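# Cock the snap trap using three table-mounted arms

## Task

Set the snap trap with any number of the three arms. For reference, the arm feet sit on the tabletop in the scene frame at about: arm1 (-0.06, -0.43, 0.72) m facing +90°, arm2 (-0.50, 0.00, 0.72) m facing 0°, arm3 (0.58, 0.00, 0.72) m facing 180°, with angles measured counter-clockwise from +x. The hammer must be rotated across to the opposite side and kept there by the hold-down bar. The yellow pedal must be tilted up until the lip of its catch rests over the end of the bar. The trap must end flat on the table. Anything held in place only by a robot at the finish does not count. When finished, open the grippers and pull the arms away.

## Robot and tools

Robots: three identical i2rt Big YAM arms named arm1, arm2 and arm3. Each has six revolute joints, a two-finger gripper and a wrist camera (arm1_cam_wrist, arm2_cam_wrist, arm3_cam_wrist). Two fixed room cameras, cam_high and cam_low, watch the table. Reach is roughly 1.0 m from the joint-1 axis. With joints 1 and 6 at zero and the hand level and pointing forward, the wrist camera rides on top of the hand looking toward the fingertips.

Frame: a single shared scene frame, origin on the floor, +z up. The tabletop is near z = 0.72 m. The "hand" point is midway between the fingertips; its z axis runs along the fingers and the fingers close along its y axis. No call takes Cartesian poses; all motion is given in joint space.

Tool execute_actions: argument "actions" is a list holding exactly one action object, or empty (an empty list only returns state and images). The action has optional keys "arm1", "arm2", "arm3"; under each is "joints", a dict of absolute joint targets by name, not offsets. Any subset of joints may be named; all named motions start together and may finish at different times. Names, units and ranges: joint1_rad -2.879 to 2.879 (base yaw, positive counter-clockwise seen from above, zero points along the foot's facing); joint2_rad 0 to 3.141 (shoulder, zero has the upper arm pointing back about level, increasing lifts it up then forward); joint3_rad 0 to 3.019 (elbow, zero is fully folded, increasing opens); joint4_rad -1.692 to 1.57 (hand pitch, positive tips fingers up); joint5_rad -1.57 to 1.57 (hand sideways swing, positive toward the arm's right); joint6_rad -2.094 to 2.094 (hand roll, positive clockwise viewed from behind the hand); gripper_m 0 to 0.093 (fingertip gap in metres). Reached-target tolerances are ±0.045, 0.14, 0.09, 0.055, 0.03, 0.035 rad and ±0.003 m respectively. Optional "cameras" lists which images come back (names above, or "all"; omitted or null means all, [] means none). An unknown key, unknown camera or out-of-range number rejects the whole call and nothing moves. Joints move at different speeds, so the hand can sweep a wide arc between postures; plan intermediate postures.

Tool wait: "seconds" from 0 to 10; commands nothing new and returns state and images like an empty action.

Tool zoom_image: "camera" (one of the five names) and "region" [x0, y0, x1, y1] in pixels of that camera's most recent full image, top-left origin, at most 504 by 504. Gives a sharper view of that patch.

Tool finished_scene: "scene" is the current scene number. It ends the scene irreversibly once the last command has been held, and reports success; the next scene's task comes back in that result. Sending a reply with no tool call ends everything remaining.

Reading results: joint_positions gives measured angles. joint_status tells how each commanded joint of the last accepted action ended: reached, "off_target" (resting short and possibly still pushing), "contact_stop" or "time_out" (the joint now holds where it stopped, except a timed-out joint that keeps pushing toward its target or a clipped target near its position), "not_followed" (a self- or inter-arm collision check refused the targets; it may retry them on later actions until given passing targets). A line "joint command not followed", often with "cause:", flags this; the gripper part of that action still runs. on_its_own lists what the robot does without being commanded; "held at" shows a held target, not the actual angle. A joint left out of an action may still be driving toward an older target. To relieve a pushing joint, command its reported position. Tiny target changes may not move a joint. Joints carrying weight slowly sag.

Heat: sustained load warms motors, even while you think. MOTOR HOT appears from 85 °C; at 100 °C an OVER-TEMPERATURE FAULT drops the whole arm until it cools, and keys of that arm then read "limit_stop_at_motor_heat"; resend targets afterwards. Heat partly persists into the next scene.

Timing: the simulation keeps running while you compose replies; the robots hold the last command meanwhile. Fewer and shorter motions are better.

Avoid: the arms do not stop on contact and can push very hard, so do not jam into the table, the trap or each other. A forceful squeeze between two robots ends the run; hard impacts can too, and the inter-arm check ignores fingers, gripper housings and wrist cameras and can react late. Do not knock the trap or anything else out of the work area, do not flip it off flat, and avoid drops, slips and slams. Before finishing, make sure the hammer is latched by the bar and the pedal catch is engaged without any arm touching, then open the grippers and retract every arm clear of the trap.

Each tool is called after ">>>" as name(argument=value, ...), one argument or row to a line, values as JSON.

## Session

>>> execute_actions(
  actions=[],
)

Scene clock: 0.00 s.
Motor temperatures (°C, as the motors report them): arm1=[29 27 26 28 29 28] | arm2=[30 28 29 27 27 27] | arm3=[27 26 29 28 26 28]
arm1.joint_positions: joint1_rad=+0.008 joint2_rad=+0.429 joint3_rad=+1.477 joint4_rad=-1.542 joint5_rad=-0.011 joint6_rad=+0.004 gripper_m=+0.094
arm1.joint_status: not commanded
arm1.hand: x=-0.0585 y=-0.3153 z=+1.3636 quat_wxyz=(-0.358, +0.605, -0.610, -0.366) (m; scene frame)
arm2.joint_positions: joint1_rad=+0.012 joint2_rad=+0.426 joint3_rad=+1.479 joint4_rad=-1.548 joint5_rad=+0.013 joint6_rad=-0.015 gripper_m=+0.095
arm2.joint_status: not commanded
arm2.hand: x=-0.3895 y=-0.0094 z=+1.2918 quat_wxyz=(-0.512, -0.006, -0.859, +0.010) (m; scene frame)
arm3.joint_positions: joint1_rad=-0.005 joint2_rad=+0.449 joint3_rad=+1.476 joint4_rad=-1.547 joint5_rad=-0.006 joint6_rad=-0.002 gripper_m=+0.095
arm3.joint_status: not commanded
arm3.hand: x=+0.4561 y=-0.0048 z=+1.3201 quat_wxyz=(-0.011, -0.866, -0.018, +0.500) (m; scene frame)
pictures: arm1_cam_wrist, arm2_cam_wrist, arm3_cam_wrist, cam_high, cam_low
Images, in order (width x height): arm1_cam_wrist 616x616, arm2_cam_wrist 616x616, arm3_cam_wrist 616x616, cam_high 896x504, cam_low 896x504.

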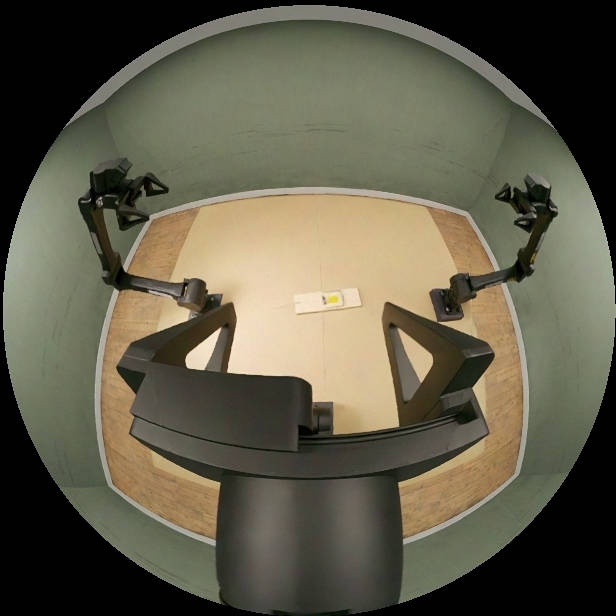

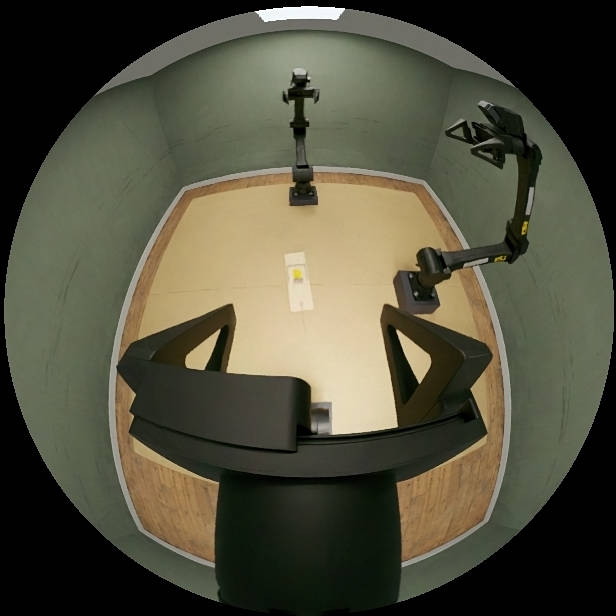

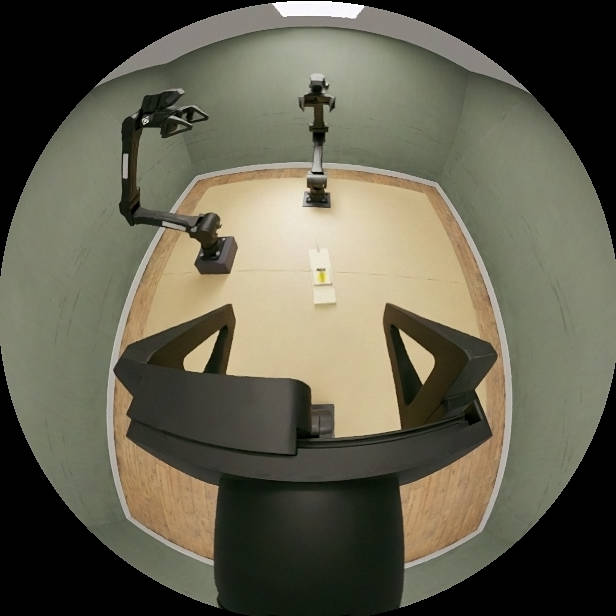

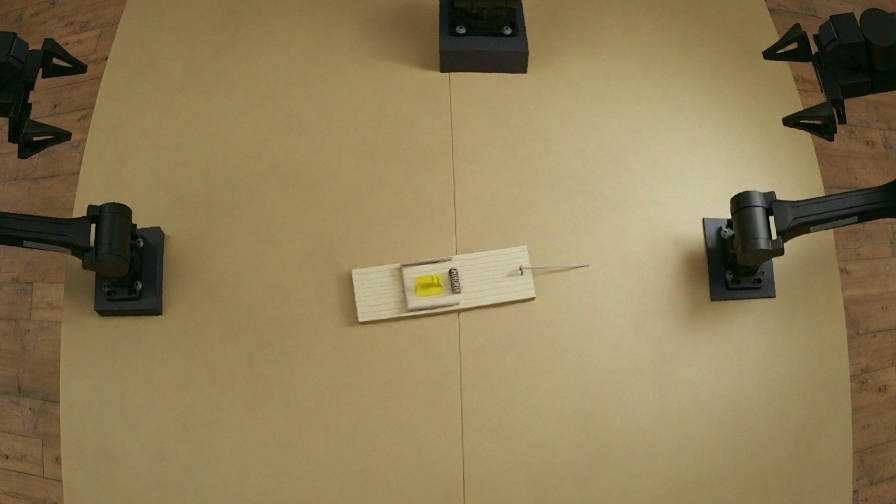

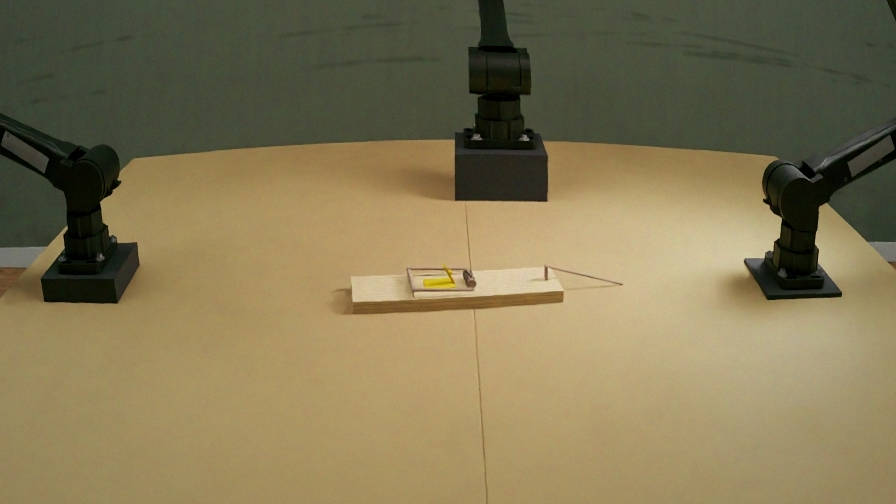

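>>> zoom_image(
  camera="cam_high",
  region=[330, 220, 610, 350],
)

>>> zoom_image(
  camera="cam_low",
  region=[330, 240, 640, 330],
)

Region (330, 220, 610, 350) of cam_high's 896x504 image, scaled by 1.800, with more detail than that image has; it fills the top 234 rows of this view, and the rest is white.

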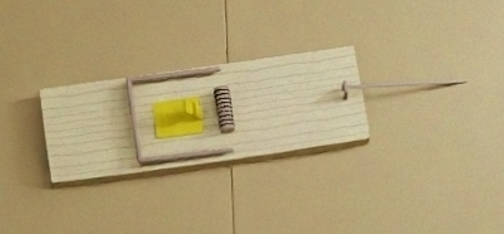

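Region (330, 240, 640, 330) of cam_low's 896x504 image, scaled by 1.626, with more detail than that image has; it fills the top 146 rows of this view, and the rest is white.

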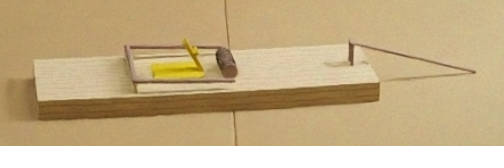

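>>> zoom_image(
  camera="cam_low",
  region=[395, 250, 495, 310],
)

>>> zoom_image(
  camera="cam_high",
  region=[385, 245, 485, 325],
)

>>> zoom_image(
  camera="cam_low",
  region=[520, 250, 640, 310],
)

Region (395, 250, 495, 310) of cam_low's 896x504 image, scaled by 5.040, with more detail than that image has; it fills the top 302 rows of this view, and the rest is white.

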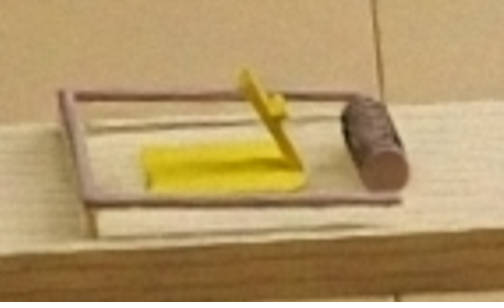

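Region (385, 245, 485, 325) of cam_high's 896x504 image, scaled by 5.040, with more detail than that image has; it fills the top 403 rows of this view, and the rest is white.

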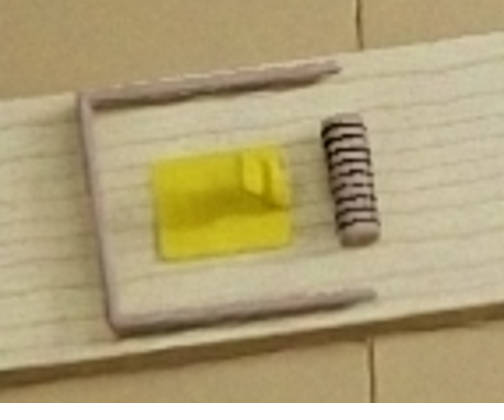

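Region (520, 250, 640, 310) of cam_low's 896x504 image, scaled by 4.200, with more detail than that image has.

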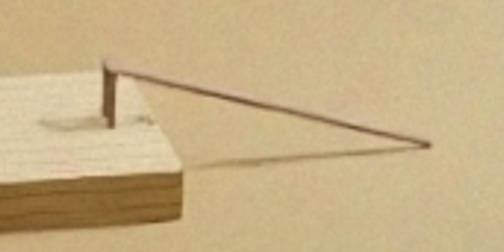

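>>> execute_actions(
  actions=[
    {"arm1":{"joints":{"joint4_rad":-0.9}},"arm2":{"joints":{"joint3_rad":1.0}},"arm3":{"joints":{"joint2_rad":0.95}}},
  ],
  cameras=[],
)

Scene clock: 20.10 s.
Motor temperatures (°C, as the motors report them): arm1=[29 27 28 28 29 28] | arm2=[30 28 31 27 27 27] | arm3=[27 26 31 28 26 28]
arm1.joint_positions: joint1_rad=+0.008 joint2_rad=+0.429 joint3_rad=+1.477 joint4_rad=-0.920 joint5_rad=-0.011 joint6_rad=+0.004 gripper_m=+0.094
arm1.joint_status: all done
arm1.hand: x=-0.0578 y=-0.2875 z=+1.5114 quat_wxyz=(-0.528, +0.467, -0.468, -0.533) (m; scene frame)
arm2.joint_positions: joint1_rad=+0.012 joint2_rad=+0.426 joint3_rad=+1.000 joint4_rad=-1.548 joint5_rad=+0.013 joint6_rad=-0.015 gripper_m=+0.095
arm2.joint_status: all done
arm2.hand: x=-0.3361 y=-0.0084 z=+1.0806 quat_wxyz=(-0.294, -0.004, -0.956, +0.007) (m; scene frame)
arm3.joint_positions: joint1_rad=-0.005 joint2_rad=+0.953 joint3_rad=+1.471 joint4_rad=-1.547 joint5_rad=-0.006 joint6_rad=-0.002 gripper_m=+0.095
arm3.joint_status: all done
arm3.hand: x=+0.2615 y=-0.0119 z=+1.2152 quat_wxyz=(-0.007, -0.964, -0.019, +0.265) (m; scene frame)
pictures: none
No camera images: the call's "cameras" was empty. Leave "cameras" out to get every camera's image.

>>> execute_actions(
  actions=[
    {"arm1":{"joints":{"joint1_rad":-0.25,"joint2_rad":1.35,"joint3_rad":1.0,"joint4_rad":-1.0,"joint6_rad":-0.37}},"arm2":{"joints":{"joint1_rad":0.045,"joint2_rad":0.95,"joint3_rad":0.62,"joint4_rad":-0.95}},"arm3":{"joints":{"joint1_rad":-0.16,"joint2_rad":0.85,"joint3_rad":0.45,"joint4_rad":-0.45}}},
  ],
)

Scene clock: 124.87 s.
Motor temperatures (°C, as the motors report them): arm1=[29 27 31 28 29 28] | arm2=[30 28 34 27 27 27] | arm3=[27 26 36 28 26 28]
arm1.joint_positions: joint1_rad=-0.242 joint2_rad=+1.333 joint3_rad=+0.981 joint4_rad=-0.994 joint5_rad=-0.011 joint6_rad=-0.362 gripper_m=+0.094
arm1.joint_status: all done
arm1.hand: x=+0.0440 y=-0.0310 z=+0.9410 quat_wxyz=(-0.094, +0.739, -0.665, -0.056) (m; scene frame)
arm2.joint_positions: joint1_rad=+0.035 joint2_rad=+0.940 joint3_rad=+0.610 joint4_rad=-0.962 joint5_rad=+0.013 joint6_rad=-0.015 gripper_m=+0.095
arm2.joint_status: all done
arm2.hand: x=-0.2178 y=-0.0016 z=+0.8440 quat_wxyz=(-0.139, +0.010, -0.990, +0.003) (m; scene frame)
arm3.joint_positions: joint1_rad=-0.151 joint2_rad=+0.856 joint3_rad=+0.440 joint4_rad=-0.470 joint5_rad=-0.006 joint6_rad=-0.002 gripper_m=+0.095
arm3.joint_status: all done
arm3.hand: x=+0.2516 y=+0.0359 z=+0.8742 quat_wxyz=(+0.016, -0.942, +0.050, +0.333) (m; scene frame)
pictures: arm1_cam_wrist, arm2_cam_wrist, arm3_cam_wrist, cam_high, cam_low
Images, in order (width x height): arm1_cam_wrist 616x616, arm2_cam_wrist 616x616, arm3_cam_wrist 616x616, cam_high 896x504, cam_low 896x504.

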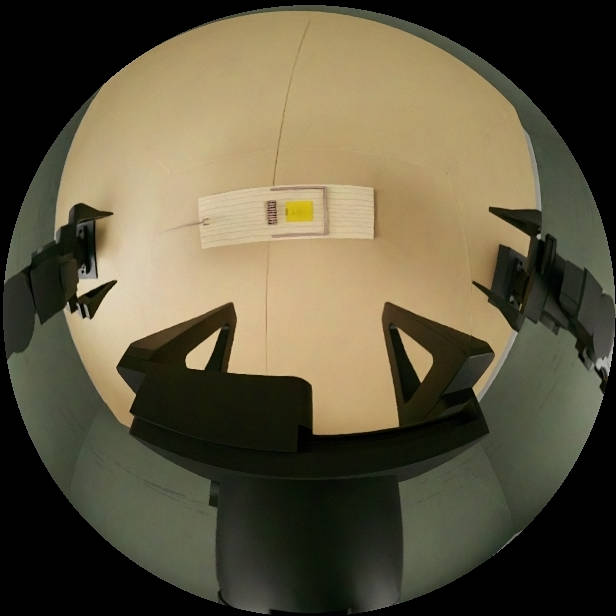

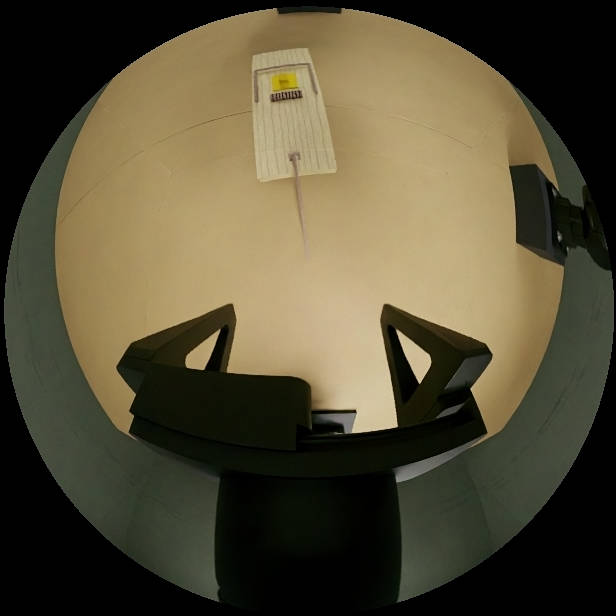

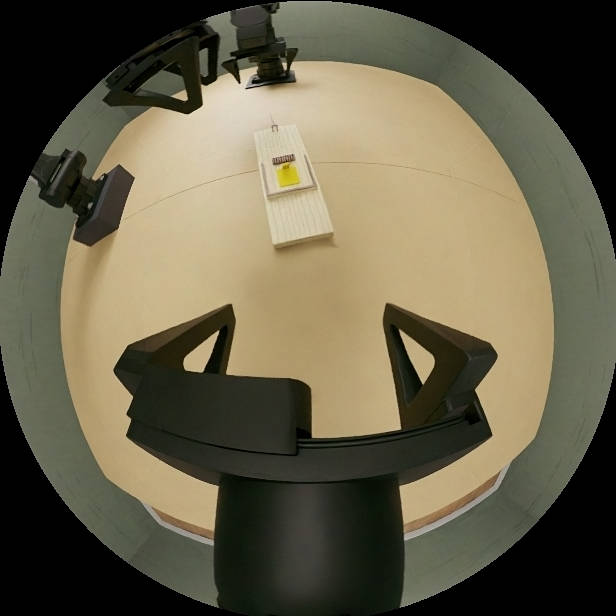

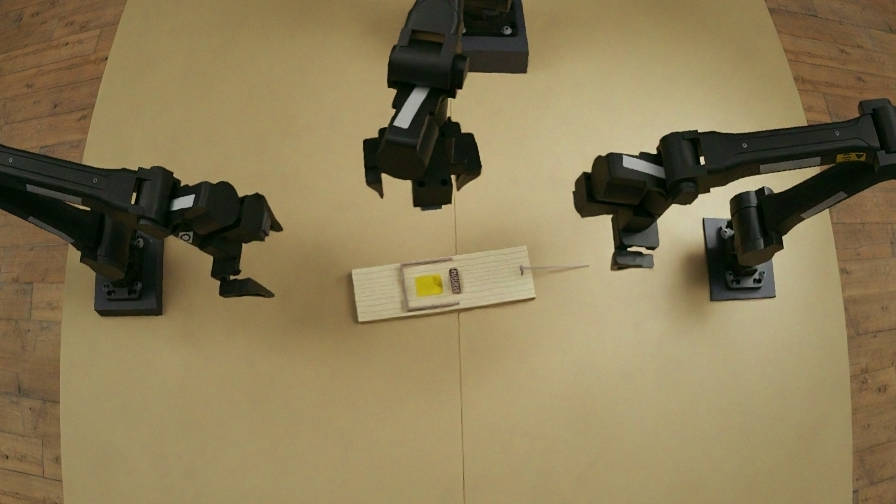

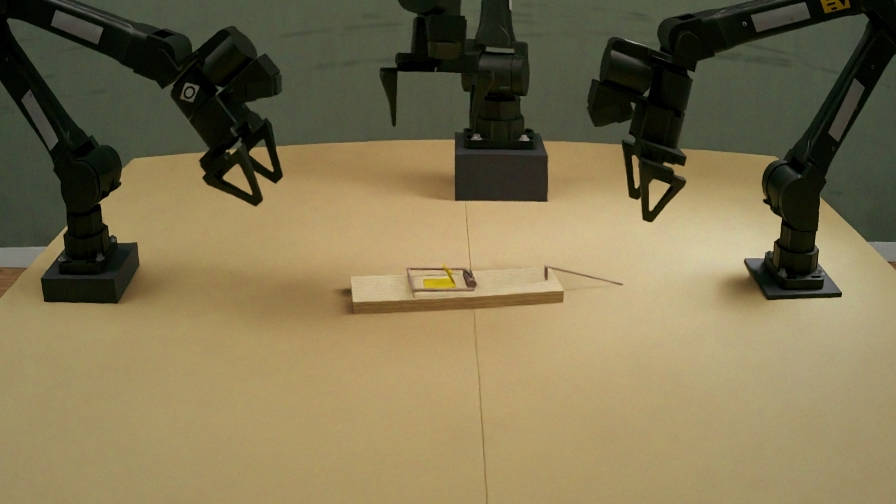

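>>> zoom_image(
  camera="arm1_cam_wrist",
  region=[150, 160, 400, 320],
)

>>> zoom_image(
  camera="arm3_cam_wrist",
  region=[230, 100, 360, 260],
)

>>> zoom_image(
  camera="arm2_cam_wrist",
  region=[220, 30, 380, 280],
)

Region (150, 160, 400, 320) of arm1_cam_wrist's 616x616 image, scaled by 2.016, with more detail than that image has; it fills the top 323 rows of this view, and the rest is white.

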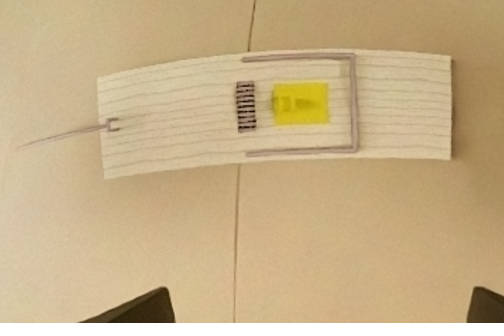

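Region (230, 100, 360, 260) of arm3_cam_wrist's 616x616 image, scaled by 3.150, with more detail than that image has; it fills the left 410 columns of this view, and the rest is white.

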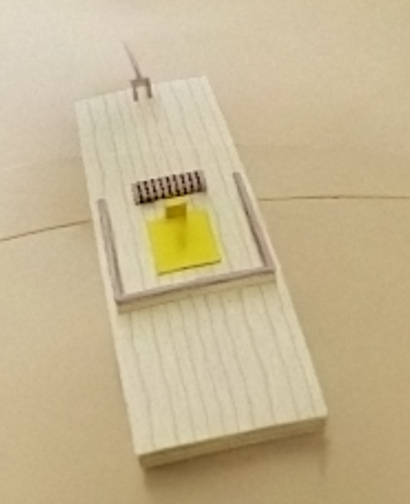

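Region (220, 30, 380, 280) of arm2_cam_wrist's 616x616 image, scaled by 2.016, with more detail than that image has; it fills the left 323 columns of this view, and the rest is white.

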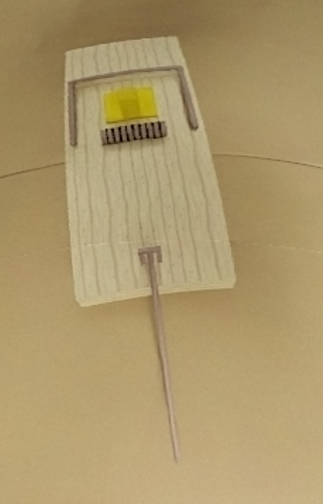

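>>> zoom_image(
  camera="cam_high",
  region=[500, 140, 800, 320],
)

>>> zoom_image(
  camera="cam_high",
  region=[80, 150, 380, 340],
)

>>> zoom_image(
  camera="cam_low",
  region=[520, 30, 860, 320],
)

Region (500, 140, 800, 320) of cam_high's 896x504 image, scaled by 1.680, with more detail than that image has; it fills the top 302 rows of this view, and the rest is white.

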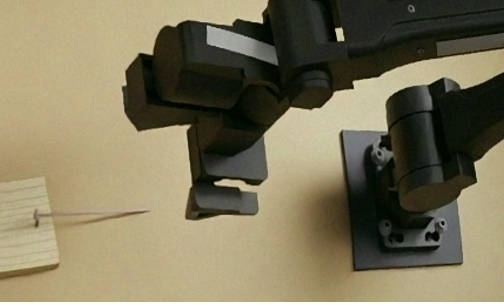

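Region (80, 150, 380, 340) of cam_high's 896x504 image, scaled by 1.680, with more detail than that image has; it fills the top 319 rows of this view, and the rest is white.

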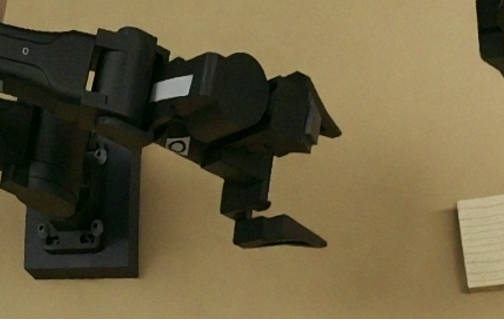

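Region (520, 30, 860, 320) of cam_low's 896x504 image, scaled by 1.482, with more detail than that image has; it fills the top 430 rows of this view, and the rest is white.

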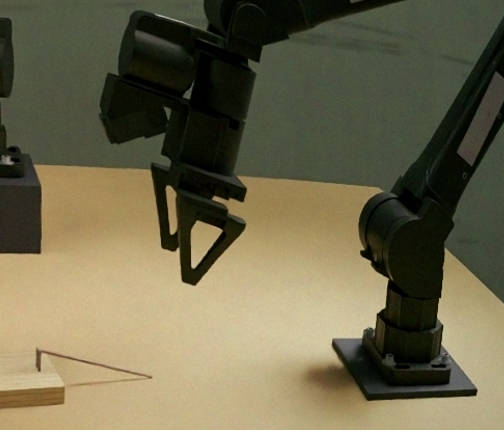

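>>> zoom_image(
  camera="cam_low",
  region=[360, 0, 560, 140],
)

>>> zoom_image(
  camera="cam_low",
  region=[140, 10, 340, 220],
)

>>> zoom_image(
  camera="cam_high",
  region=[340, 60, 520, 230],
)

Region (360, 0, 560, 140) of cam_low's 896x504 image, scaled by 2.520, with more detail than that image has; it fills the top 353 rows of this view, and the rest is white.

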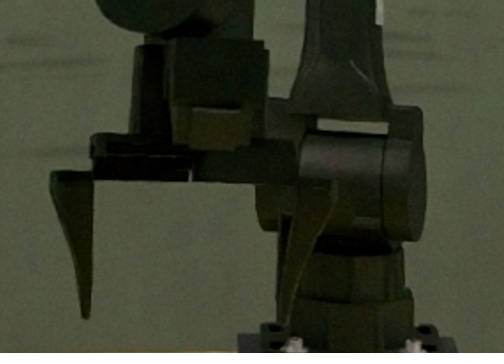

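Region (140, 10, 340, 220) of cam_low's 896x504 image, scaled by 2.400, with more detail than that image has; it fills the left 480 columns of this view, and the rest is white.

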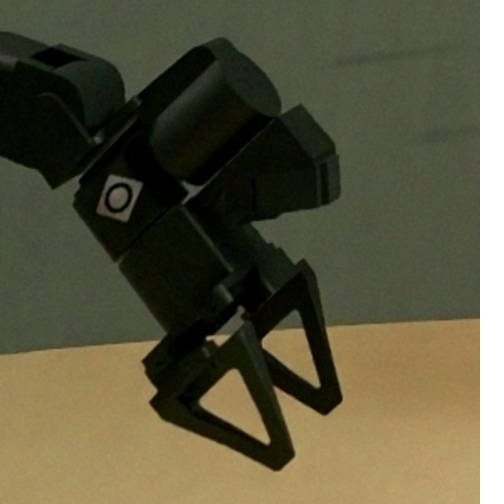

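Region (340, 60, 520, 230) of cam_high's 896x504 image, scaled by 2.800, with more detail than that image has.

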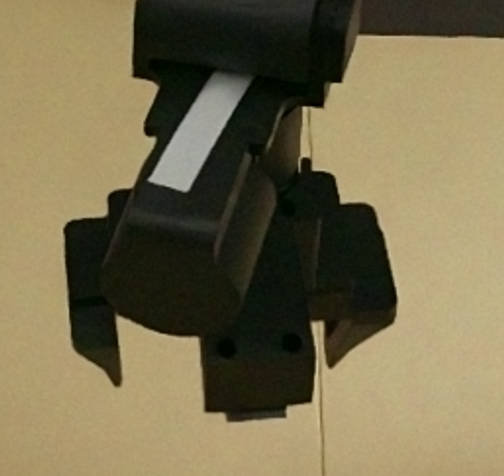

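>>> execute_actions(
  actions=[
    {"arm1":{"joints":{"joint1_rad":-0.05,"joint2_rad":0.8,"joint3_rad":0.22,"joint4_rad":0.05,"joint6_rad":0.0,"gripper_m":0.0}},"arm2":{"joints":{"joint1_rad":0.092,"joint2_rad":1.49,"joint3_rad":1.31,"joint4_rad":-1.30,"joint6_rad":-1.609,"gripper_m":0.025}},"arm3":{"joints":{"joint1_rad":-0.21,"joint2_rad":1.373,"joint3_rad":0.585,"joint4_rad":0.045,"joint5_rad":-0.2085,"joint6_rad":-0.198}}},
  ],
  cameras=["arm3_cam_wrist","cam_low"],
)

Scene clock: 247.03 s.
Motor temperatures (°C, as the motors report them): arm1=[29 28 35 28 29 28] | arm2=[30 28 37 27 27 27] | arm3=[27 26 38 28 26 28]
arm1.joint_positions: joint1_rad=-0.047 joint2_rad=+0.809 joint3_rad=+0.220 joint4_rad=+0.031 joint5_rad=-0.011 joint6_rad=-0.008 gripper_m=+0.000
arm1.joint_status: all done
arm1.hand: x=-0.0400 y=-0.0944 z=+0.9075 quat_wxyz=(-0.349, +0.603, -0.634, -0.334) (m; scene frame)
arm2.joint_positions: joint1_rad=+0.085 joint2_rad=+1.468 joint3_rad=+1.273 joint4_rad=-1.291 joint5_rad=+0.013 joint6_rad=-1.595 gripper_m=+0.025
arm2.joint_status: all done
arm2.hand: x=-0.0543 y=+0.0211 z=+0.9231 quat_wxyz=(-0.029, +0.734, -0.678, +0.031) (m; scene frame)
arm3.joint_positions: joint1_rad=-0.199 joint2_rad=+1.373 joint3_rad=+0.563 joint4_rad=+0.023 joint5_rad=-0.204 joint6_rad=-0.189 gripper_m=+0.095
arm3.joint_status: all done
arm3.hand: x=+0.1314 y=+0.0367 z=+0.8243 quat_wxyz=(-0.027, -0.920, -0.053, +0.388) (m; scene frame)
pictures: arm3_cam_wrist, cam_low
Images, in order (width x height): arm3_cam_wrist 616x616, cam_low 896x504.

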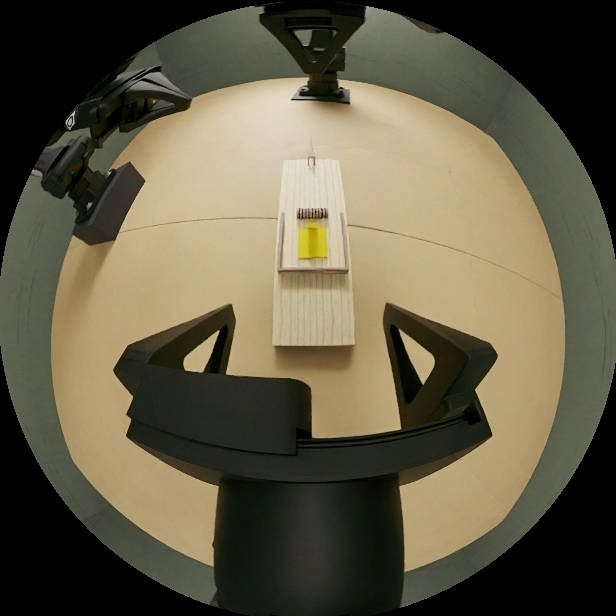

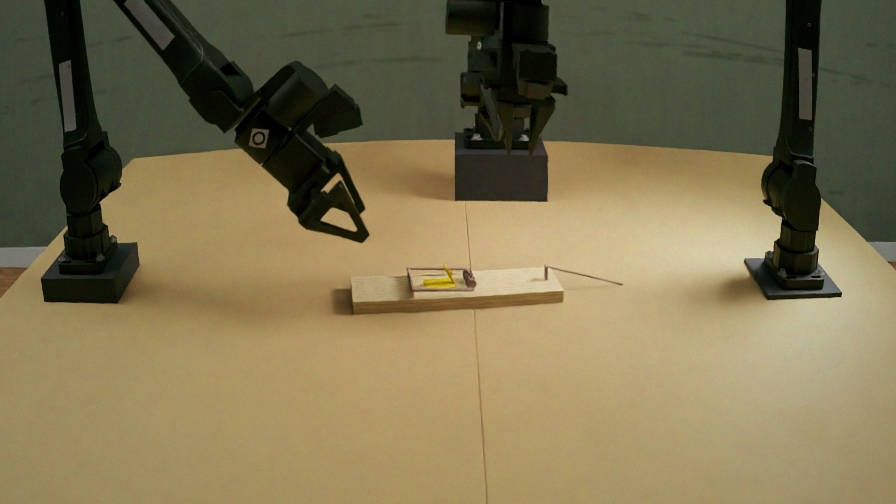

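>>> zoom_image(
  camera="cam_low",
  region=[300, 180, 460, 330],
)

Region (300, 180, 460, 330) of cam_low's 896x504 image, scaled by 3.150, with more detail than that image has; it fills the top 472 rows of this view, and the rest is white.

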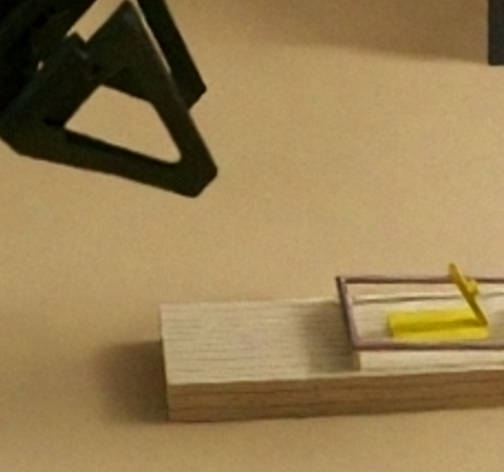

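>>> execute_actions(
  actions=[
    {"arm2":{"joints":{"joint1_rad":0.113,"joint2_rad":1.908,"joint3_rad":1.512,"joint4_rad":-1.06,"joint6_rad":-1.63}},"arm3":{"joints":{"joint1_rad":-0.221,"joint2_rad":1.597,"joint3_rad":0.52,"joint4_rad":0.33}}},
  ],
  cameras=["arm2_cam_wrist","arm3_cam_wrist","cam_low"],
)

Scene clock: 299.57 s.
Motor temperatures (°C, as the motors report them): arm1=[29 27 35 28 29 28] | arm2=[30 29 40 27 27 27] | arm3=[27 27 37 28 27 28]
arm1.joint_positions: joint1_rad=-0.047 joint2_rad=+0.809 joint3_rad=+0.220 joint4_rad=+0.031 joint5_rad=-0.011 joint6_rad=-0.008 gripper_m=+0.000
arm1.joint_status: not commanded
arm1.hand: x=-0.0400 y=-0.0944 z=+0.9075 quat_wxyz=(-0.349, +0.603, -0.634, -0.334) (m; scene frame)
arm2.joint_positions: joint1_rad=+0.106 joint2_rad=+1.878 joint3_rad=+1.478 joint4_rad=-1.068 joint5_rad=+0.013 joint6_rad=-1.615 gripper_m=+0.025
arm2.joint_status: joint1_rad not_followed (moved +0.021 of +0.028); joint2_rad not_followed (moved +0.410 of +0.440); joint3_rad not_followed (moved +0.205 of +0.239); joint4_rad not_followed (moved +0.222 of +0.231); joint6_rad not_followed (moved -0.020 of -0.035)
arm2.hand: x=+0.0765 y=+0.0418 z=+0.8055 quat_wxyz=(-0.035, +0.748, -0.662, +0.037) (m; scene frame)
arm3.joint_positions: joint1_rad=-0.207 joint2_rad=+1.602 joint3_rad=+0.513 joint4_rad=+0.310 joint5_rad=-0.204 joint6_rad=-0.189 gripper_m=+0.095
arm3.joint_status: all done
arm3.hand: x=+0.1295 y=+0.0406 z=+0.7554 quat_wxyz=(-0.025, -0.918, -0.050, +0.392) (m; scene frame)
pictures: arm2_cam_wrist, arm3_cam_wrist, cam_low
joint command not followed: on one or more control steps a check withheld the commanded joint targets of the arm2 arm, and it was not sent them on those steps. On the call's last step the targets were still withheld.
cause: the commanded joint targets would bring a part of the robot too close to another arm (this arm's wrist (the part past joint 4) and the other arm's wrist (the part past joint 4)); next, command targets that bring no part of the robot closer to that arm.
Images, in order (width x height): arm2_cam_wrist 616x616, arm3_cam_wrist 616x616, cam_low 896x504.

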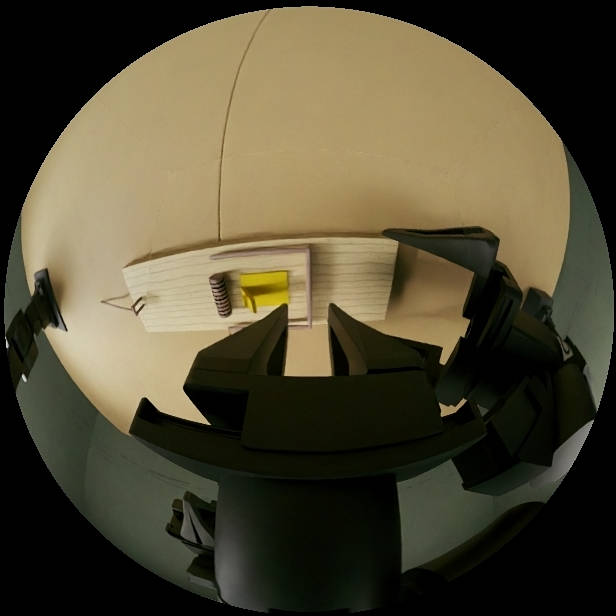

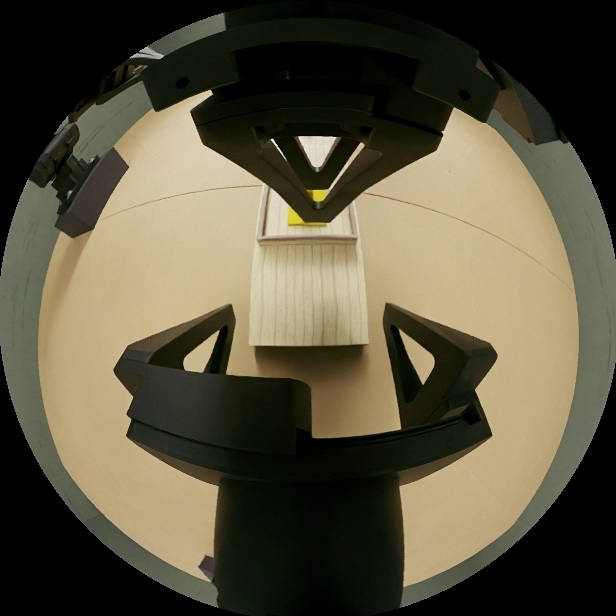

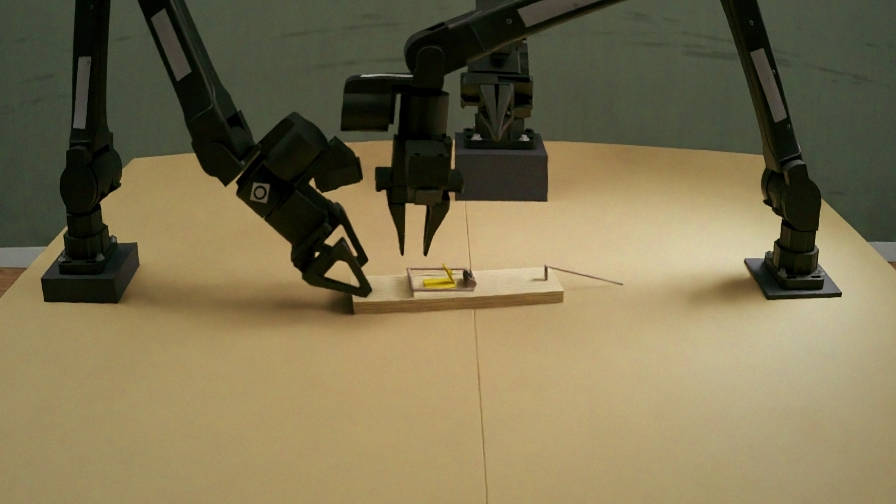

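>>> zoom_image(
  camera="arm2_cam_wrist",
  region=[200, 230, 340, 340],
)

>>> zoom_image(
  camera="arm3_cam_wrist",
  region=[220, 170, 400, 370],
)

>>> zoom_image(
  camera="cam_low",
  region=[330, 200, 490, 320],
)

Region (200, 230, 340, 340) of arm2_cam_wrist's 616x616 image, scaled by 3.600, with more detail than that image has; it fills the top 396 rows of this view, and the rest is white.

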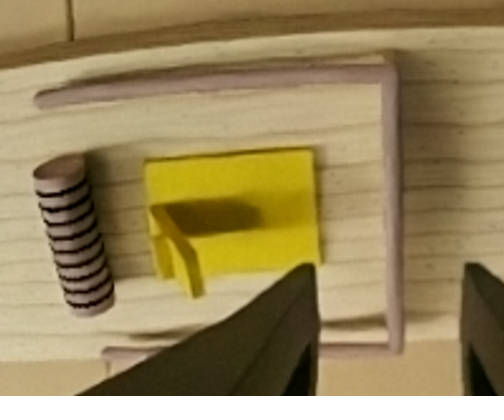

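Region (220, 170, 400, 370) of arm3_cam_wrist's 616x616 image, scaled by 2.520, with more detail than that image has; it fills the left 454 columns of this view, and the rest is white.

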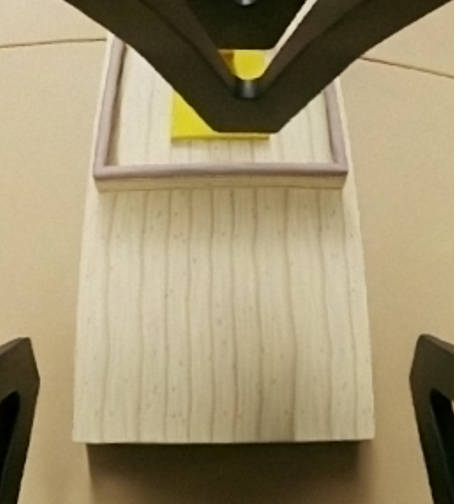

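Region (330, 200, 490, 320) of cam_low's 896x504 image, scaled by 3.150, with more detail than that image has; it fills the top 378 rows of this view, and the rest is white.

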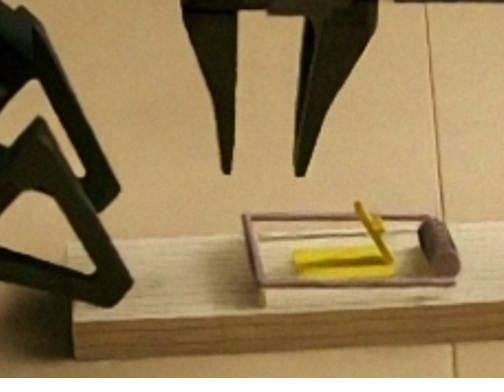

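>>> execute_actions(
  actions=[
    {"arm2":{"joints":{"joint1_rad":0.106,"joint2_rad":1.87,"joint3_rad":1.47,"joint4_rad":-1.02,"joint6_rad":-1.625}},"arm3":{"joints":{"joint1_rad":-0.243,"joint2_rad":1.60,"joint3_rad":0.43,"joint4_rad":0.62,"joint5_rad":-0.272,"joint6_rad":-0.16}}},
  ],
  cameras=["arm3_cam_wrist","cam_low"],
)

Scene clock: 353.10 s.
Motor temperatures (°C, as the motors report them): arm1=[29 27 35 28 29 28] | arm2=[30 31 38 27 27 27] | arm3=[27 28 36 28 27 28]
arm1.joint_positions: joint1_rad=-0.047 joint2_rad=+0.809 joint3_rad=+0.220 joint4_rad=+0.031 joint5_rad=-0.011 joint6_rad=-0.008 gripper_m=+0.000
arm1.joint_status: not commanded
arm1.hand: x=-0.0400 y=-0.0944 z=+0.9075 quat_wxyz=(-0.349, +0.603, -0.634, -0.334) (m; scene frame)
arm2.joint_positions: joint1_rad=+0.106 joint2_rad=+1.878 joint3_rad=+1.478 joint4_rad=-1.030 joint5_rad=+0.013 joint6_rad=-1.615 gripper_m=+0.025
arm2.joint_status: all done
arm2.hand: x=+0.0857 y=+0.0425 z=+0.8066 quat_wxyz=(-0.049, +0.747, -0.661, +0.050) (m; scene frame)
arm3.joint_positions: joint1_rad=-0.231 joint2_rad=+1.602 joint3_rad=+0.419 joint4_rad=+0.598 joint5_rad=-0.268 joint6_rad=-0.169 gripper_m=+0.095
arm3.joint_status: all done
arm3.hand: x=+0.1337 y=+0.0400 z=+0.7780 quat_wxyz=(-0.032, -0.875, -0.054, +0.480) (m; scene frame)
pictures: arm3_cam_wrist, cam_low
joint command not followed: on one or more control steps a check withheld the commanded joint targets of the arm2 arm, and it was not sent them on those steps.
cause: the commanded joint targets would bring a part of the robot too close to another arm (this arm's wrist (the part past joint 4) and the other arm's wrist (the part past joint 4)); next, command targets that bring no part of the robot closer to that arm.
Images, in order (width x height): arm3_cam_wrist 616x616, cam_low 896x504.

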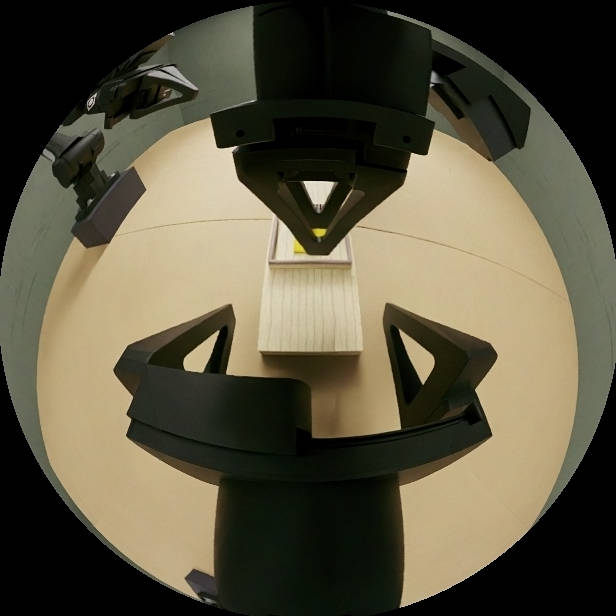

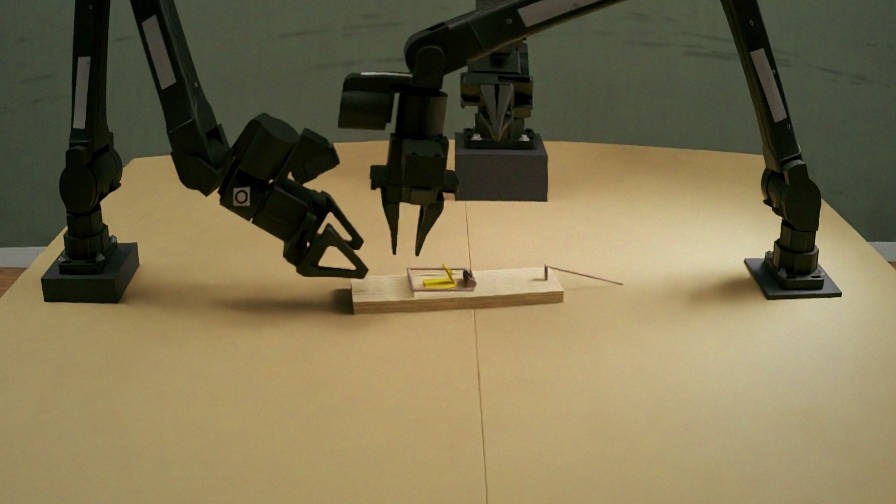

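>>> execute_actions(
  actions=[
    {"arm2":{"joints":{"joint2_rad":1.912,"joint3_rad":1.443,"joint4_rad":-0.973}},"arm3":{"joints":{"joint2_rad":1.787,"joint4_rad":0.818}}},
  ],
  cameras=["arm2_cam_wrist","arm3_cam_wrist","cam_low"],
)

Scene clock: 360.17 s.
Motor temperatures (°C, as the motors report them): arm1=[29 27 35 28 29 28] | arm2=[30 31 38 27 27 27] | arm3=[27 28 36 28 27 28]
arm1.joint_positions: joint1_rad=-0.047 joint2_rad=+0.809 joint3_rad=+0.220 joint4_rad=+0.031 joint5_rad=-0.011 joint6_rad=-0.008 gripper_m=+0.000
arm1.joint_status: not commanded
arm1.hand: x=-0.0400 y=-0.0944 z=+0.9075 quat_wxyz=(-0.349, +0.603, -0.634, -0.334) (m; scene frame)
arm2.joint_positions: joint1_rad=+0.106 joint2_rad=+1.878 joint3_rad=+1.445 joint4_rad=-0.984 joint5_rad=+0.013 joint6_rad=-1.615 gripper_m=+0.025
arm2.joint_status: all done
arm2.hand: x=+0.0838 y=+0.0424 z=+0.7955 quat_wxyz=(-0.054, +0.746, -0.661, +0.055) (m; scene frame)
arm3.joint_positions: joint1_rad=-0.231 joint2_rad=+1.788 joint3_rad=+0.419 joint4_rad=+0.796 joint5_rad=-0.268 joint6_rad=-0.169 gripper_m=+0.095
arm3.joint_status: all done
arm3.hand: x=+0.1319 y=+0.0404 z=+0.7389 quat_wxyz=(-0.031, -0.872, -0.055, +0.485) (m; scene frame)
pictures: arm2_cam_wrist, arm3_cam_wrist, cam_low
Images, in order (width x height): arm2_cam_wrist 616x616, arm3_cam_wrist 616x616, cam_low 896x504.

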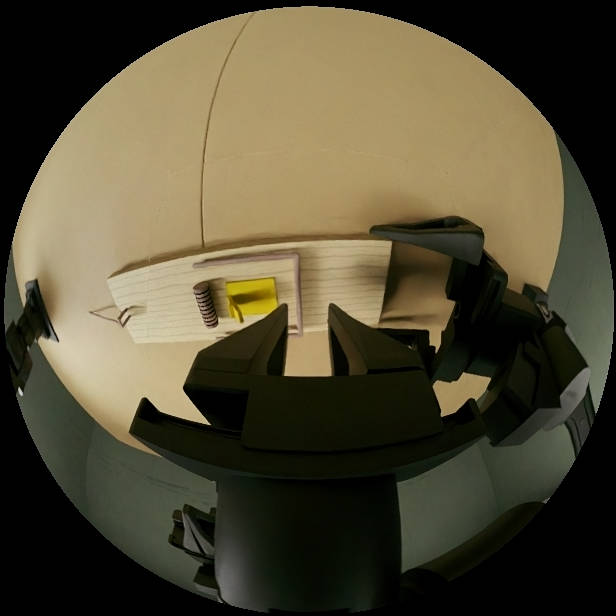

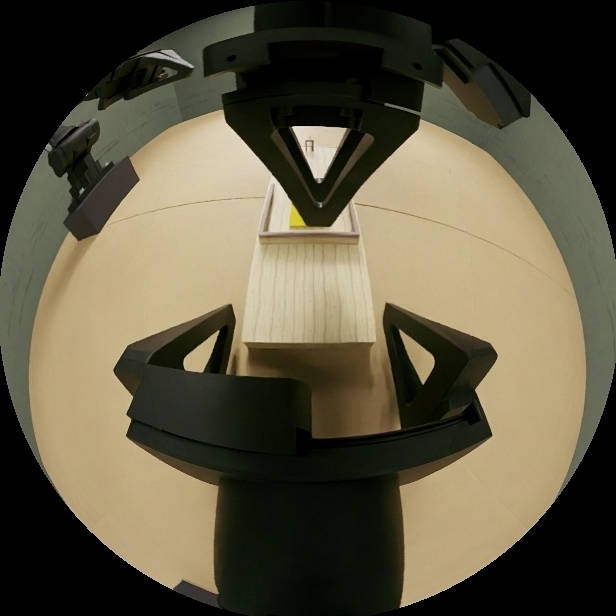

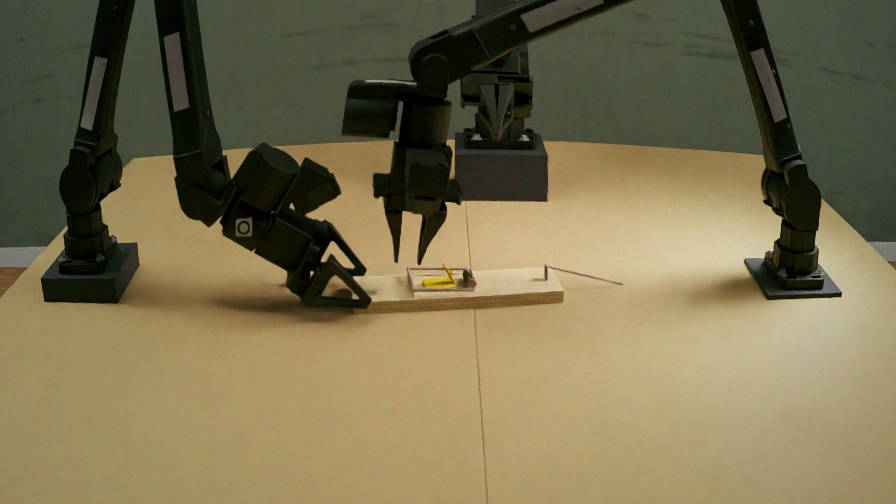

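>>> zoom_image(
  camera="cam_low",
  region=[290, 210, 480, 330],
)

>>> zoom_image(
  camera="arm2_cam_wrist",
  region=[220, 230, 400, 350],
)

Region (290, 210, 480, 330) of cam_low's 896x504 image, scaled by 2.653, with more detail than that image has; it fills the top 318 rows of this view, and the rest is white.

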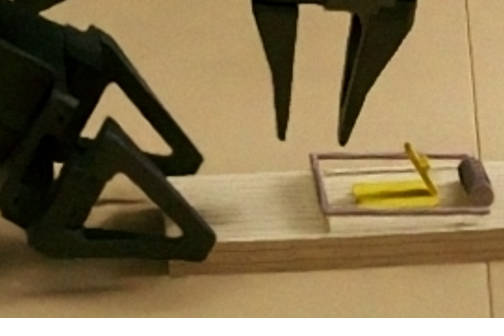

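Region (220, 230, 400, 350) of arm2_cam_wrist's 616x616 image, scaled by 2.800, with more detail than that image has.

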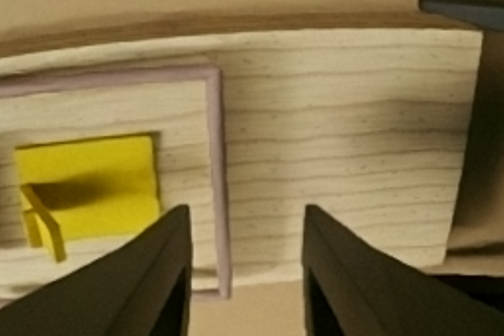

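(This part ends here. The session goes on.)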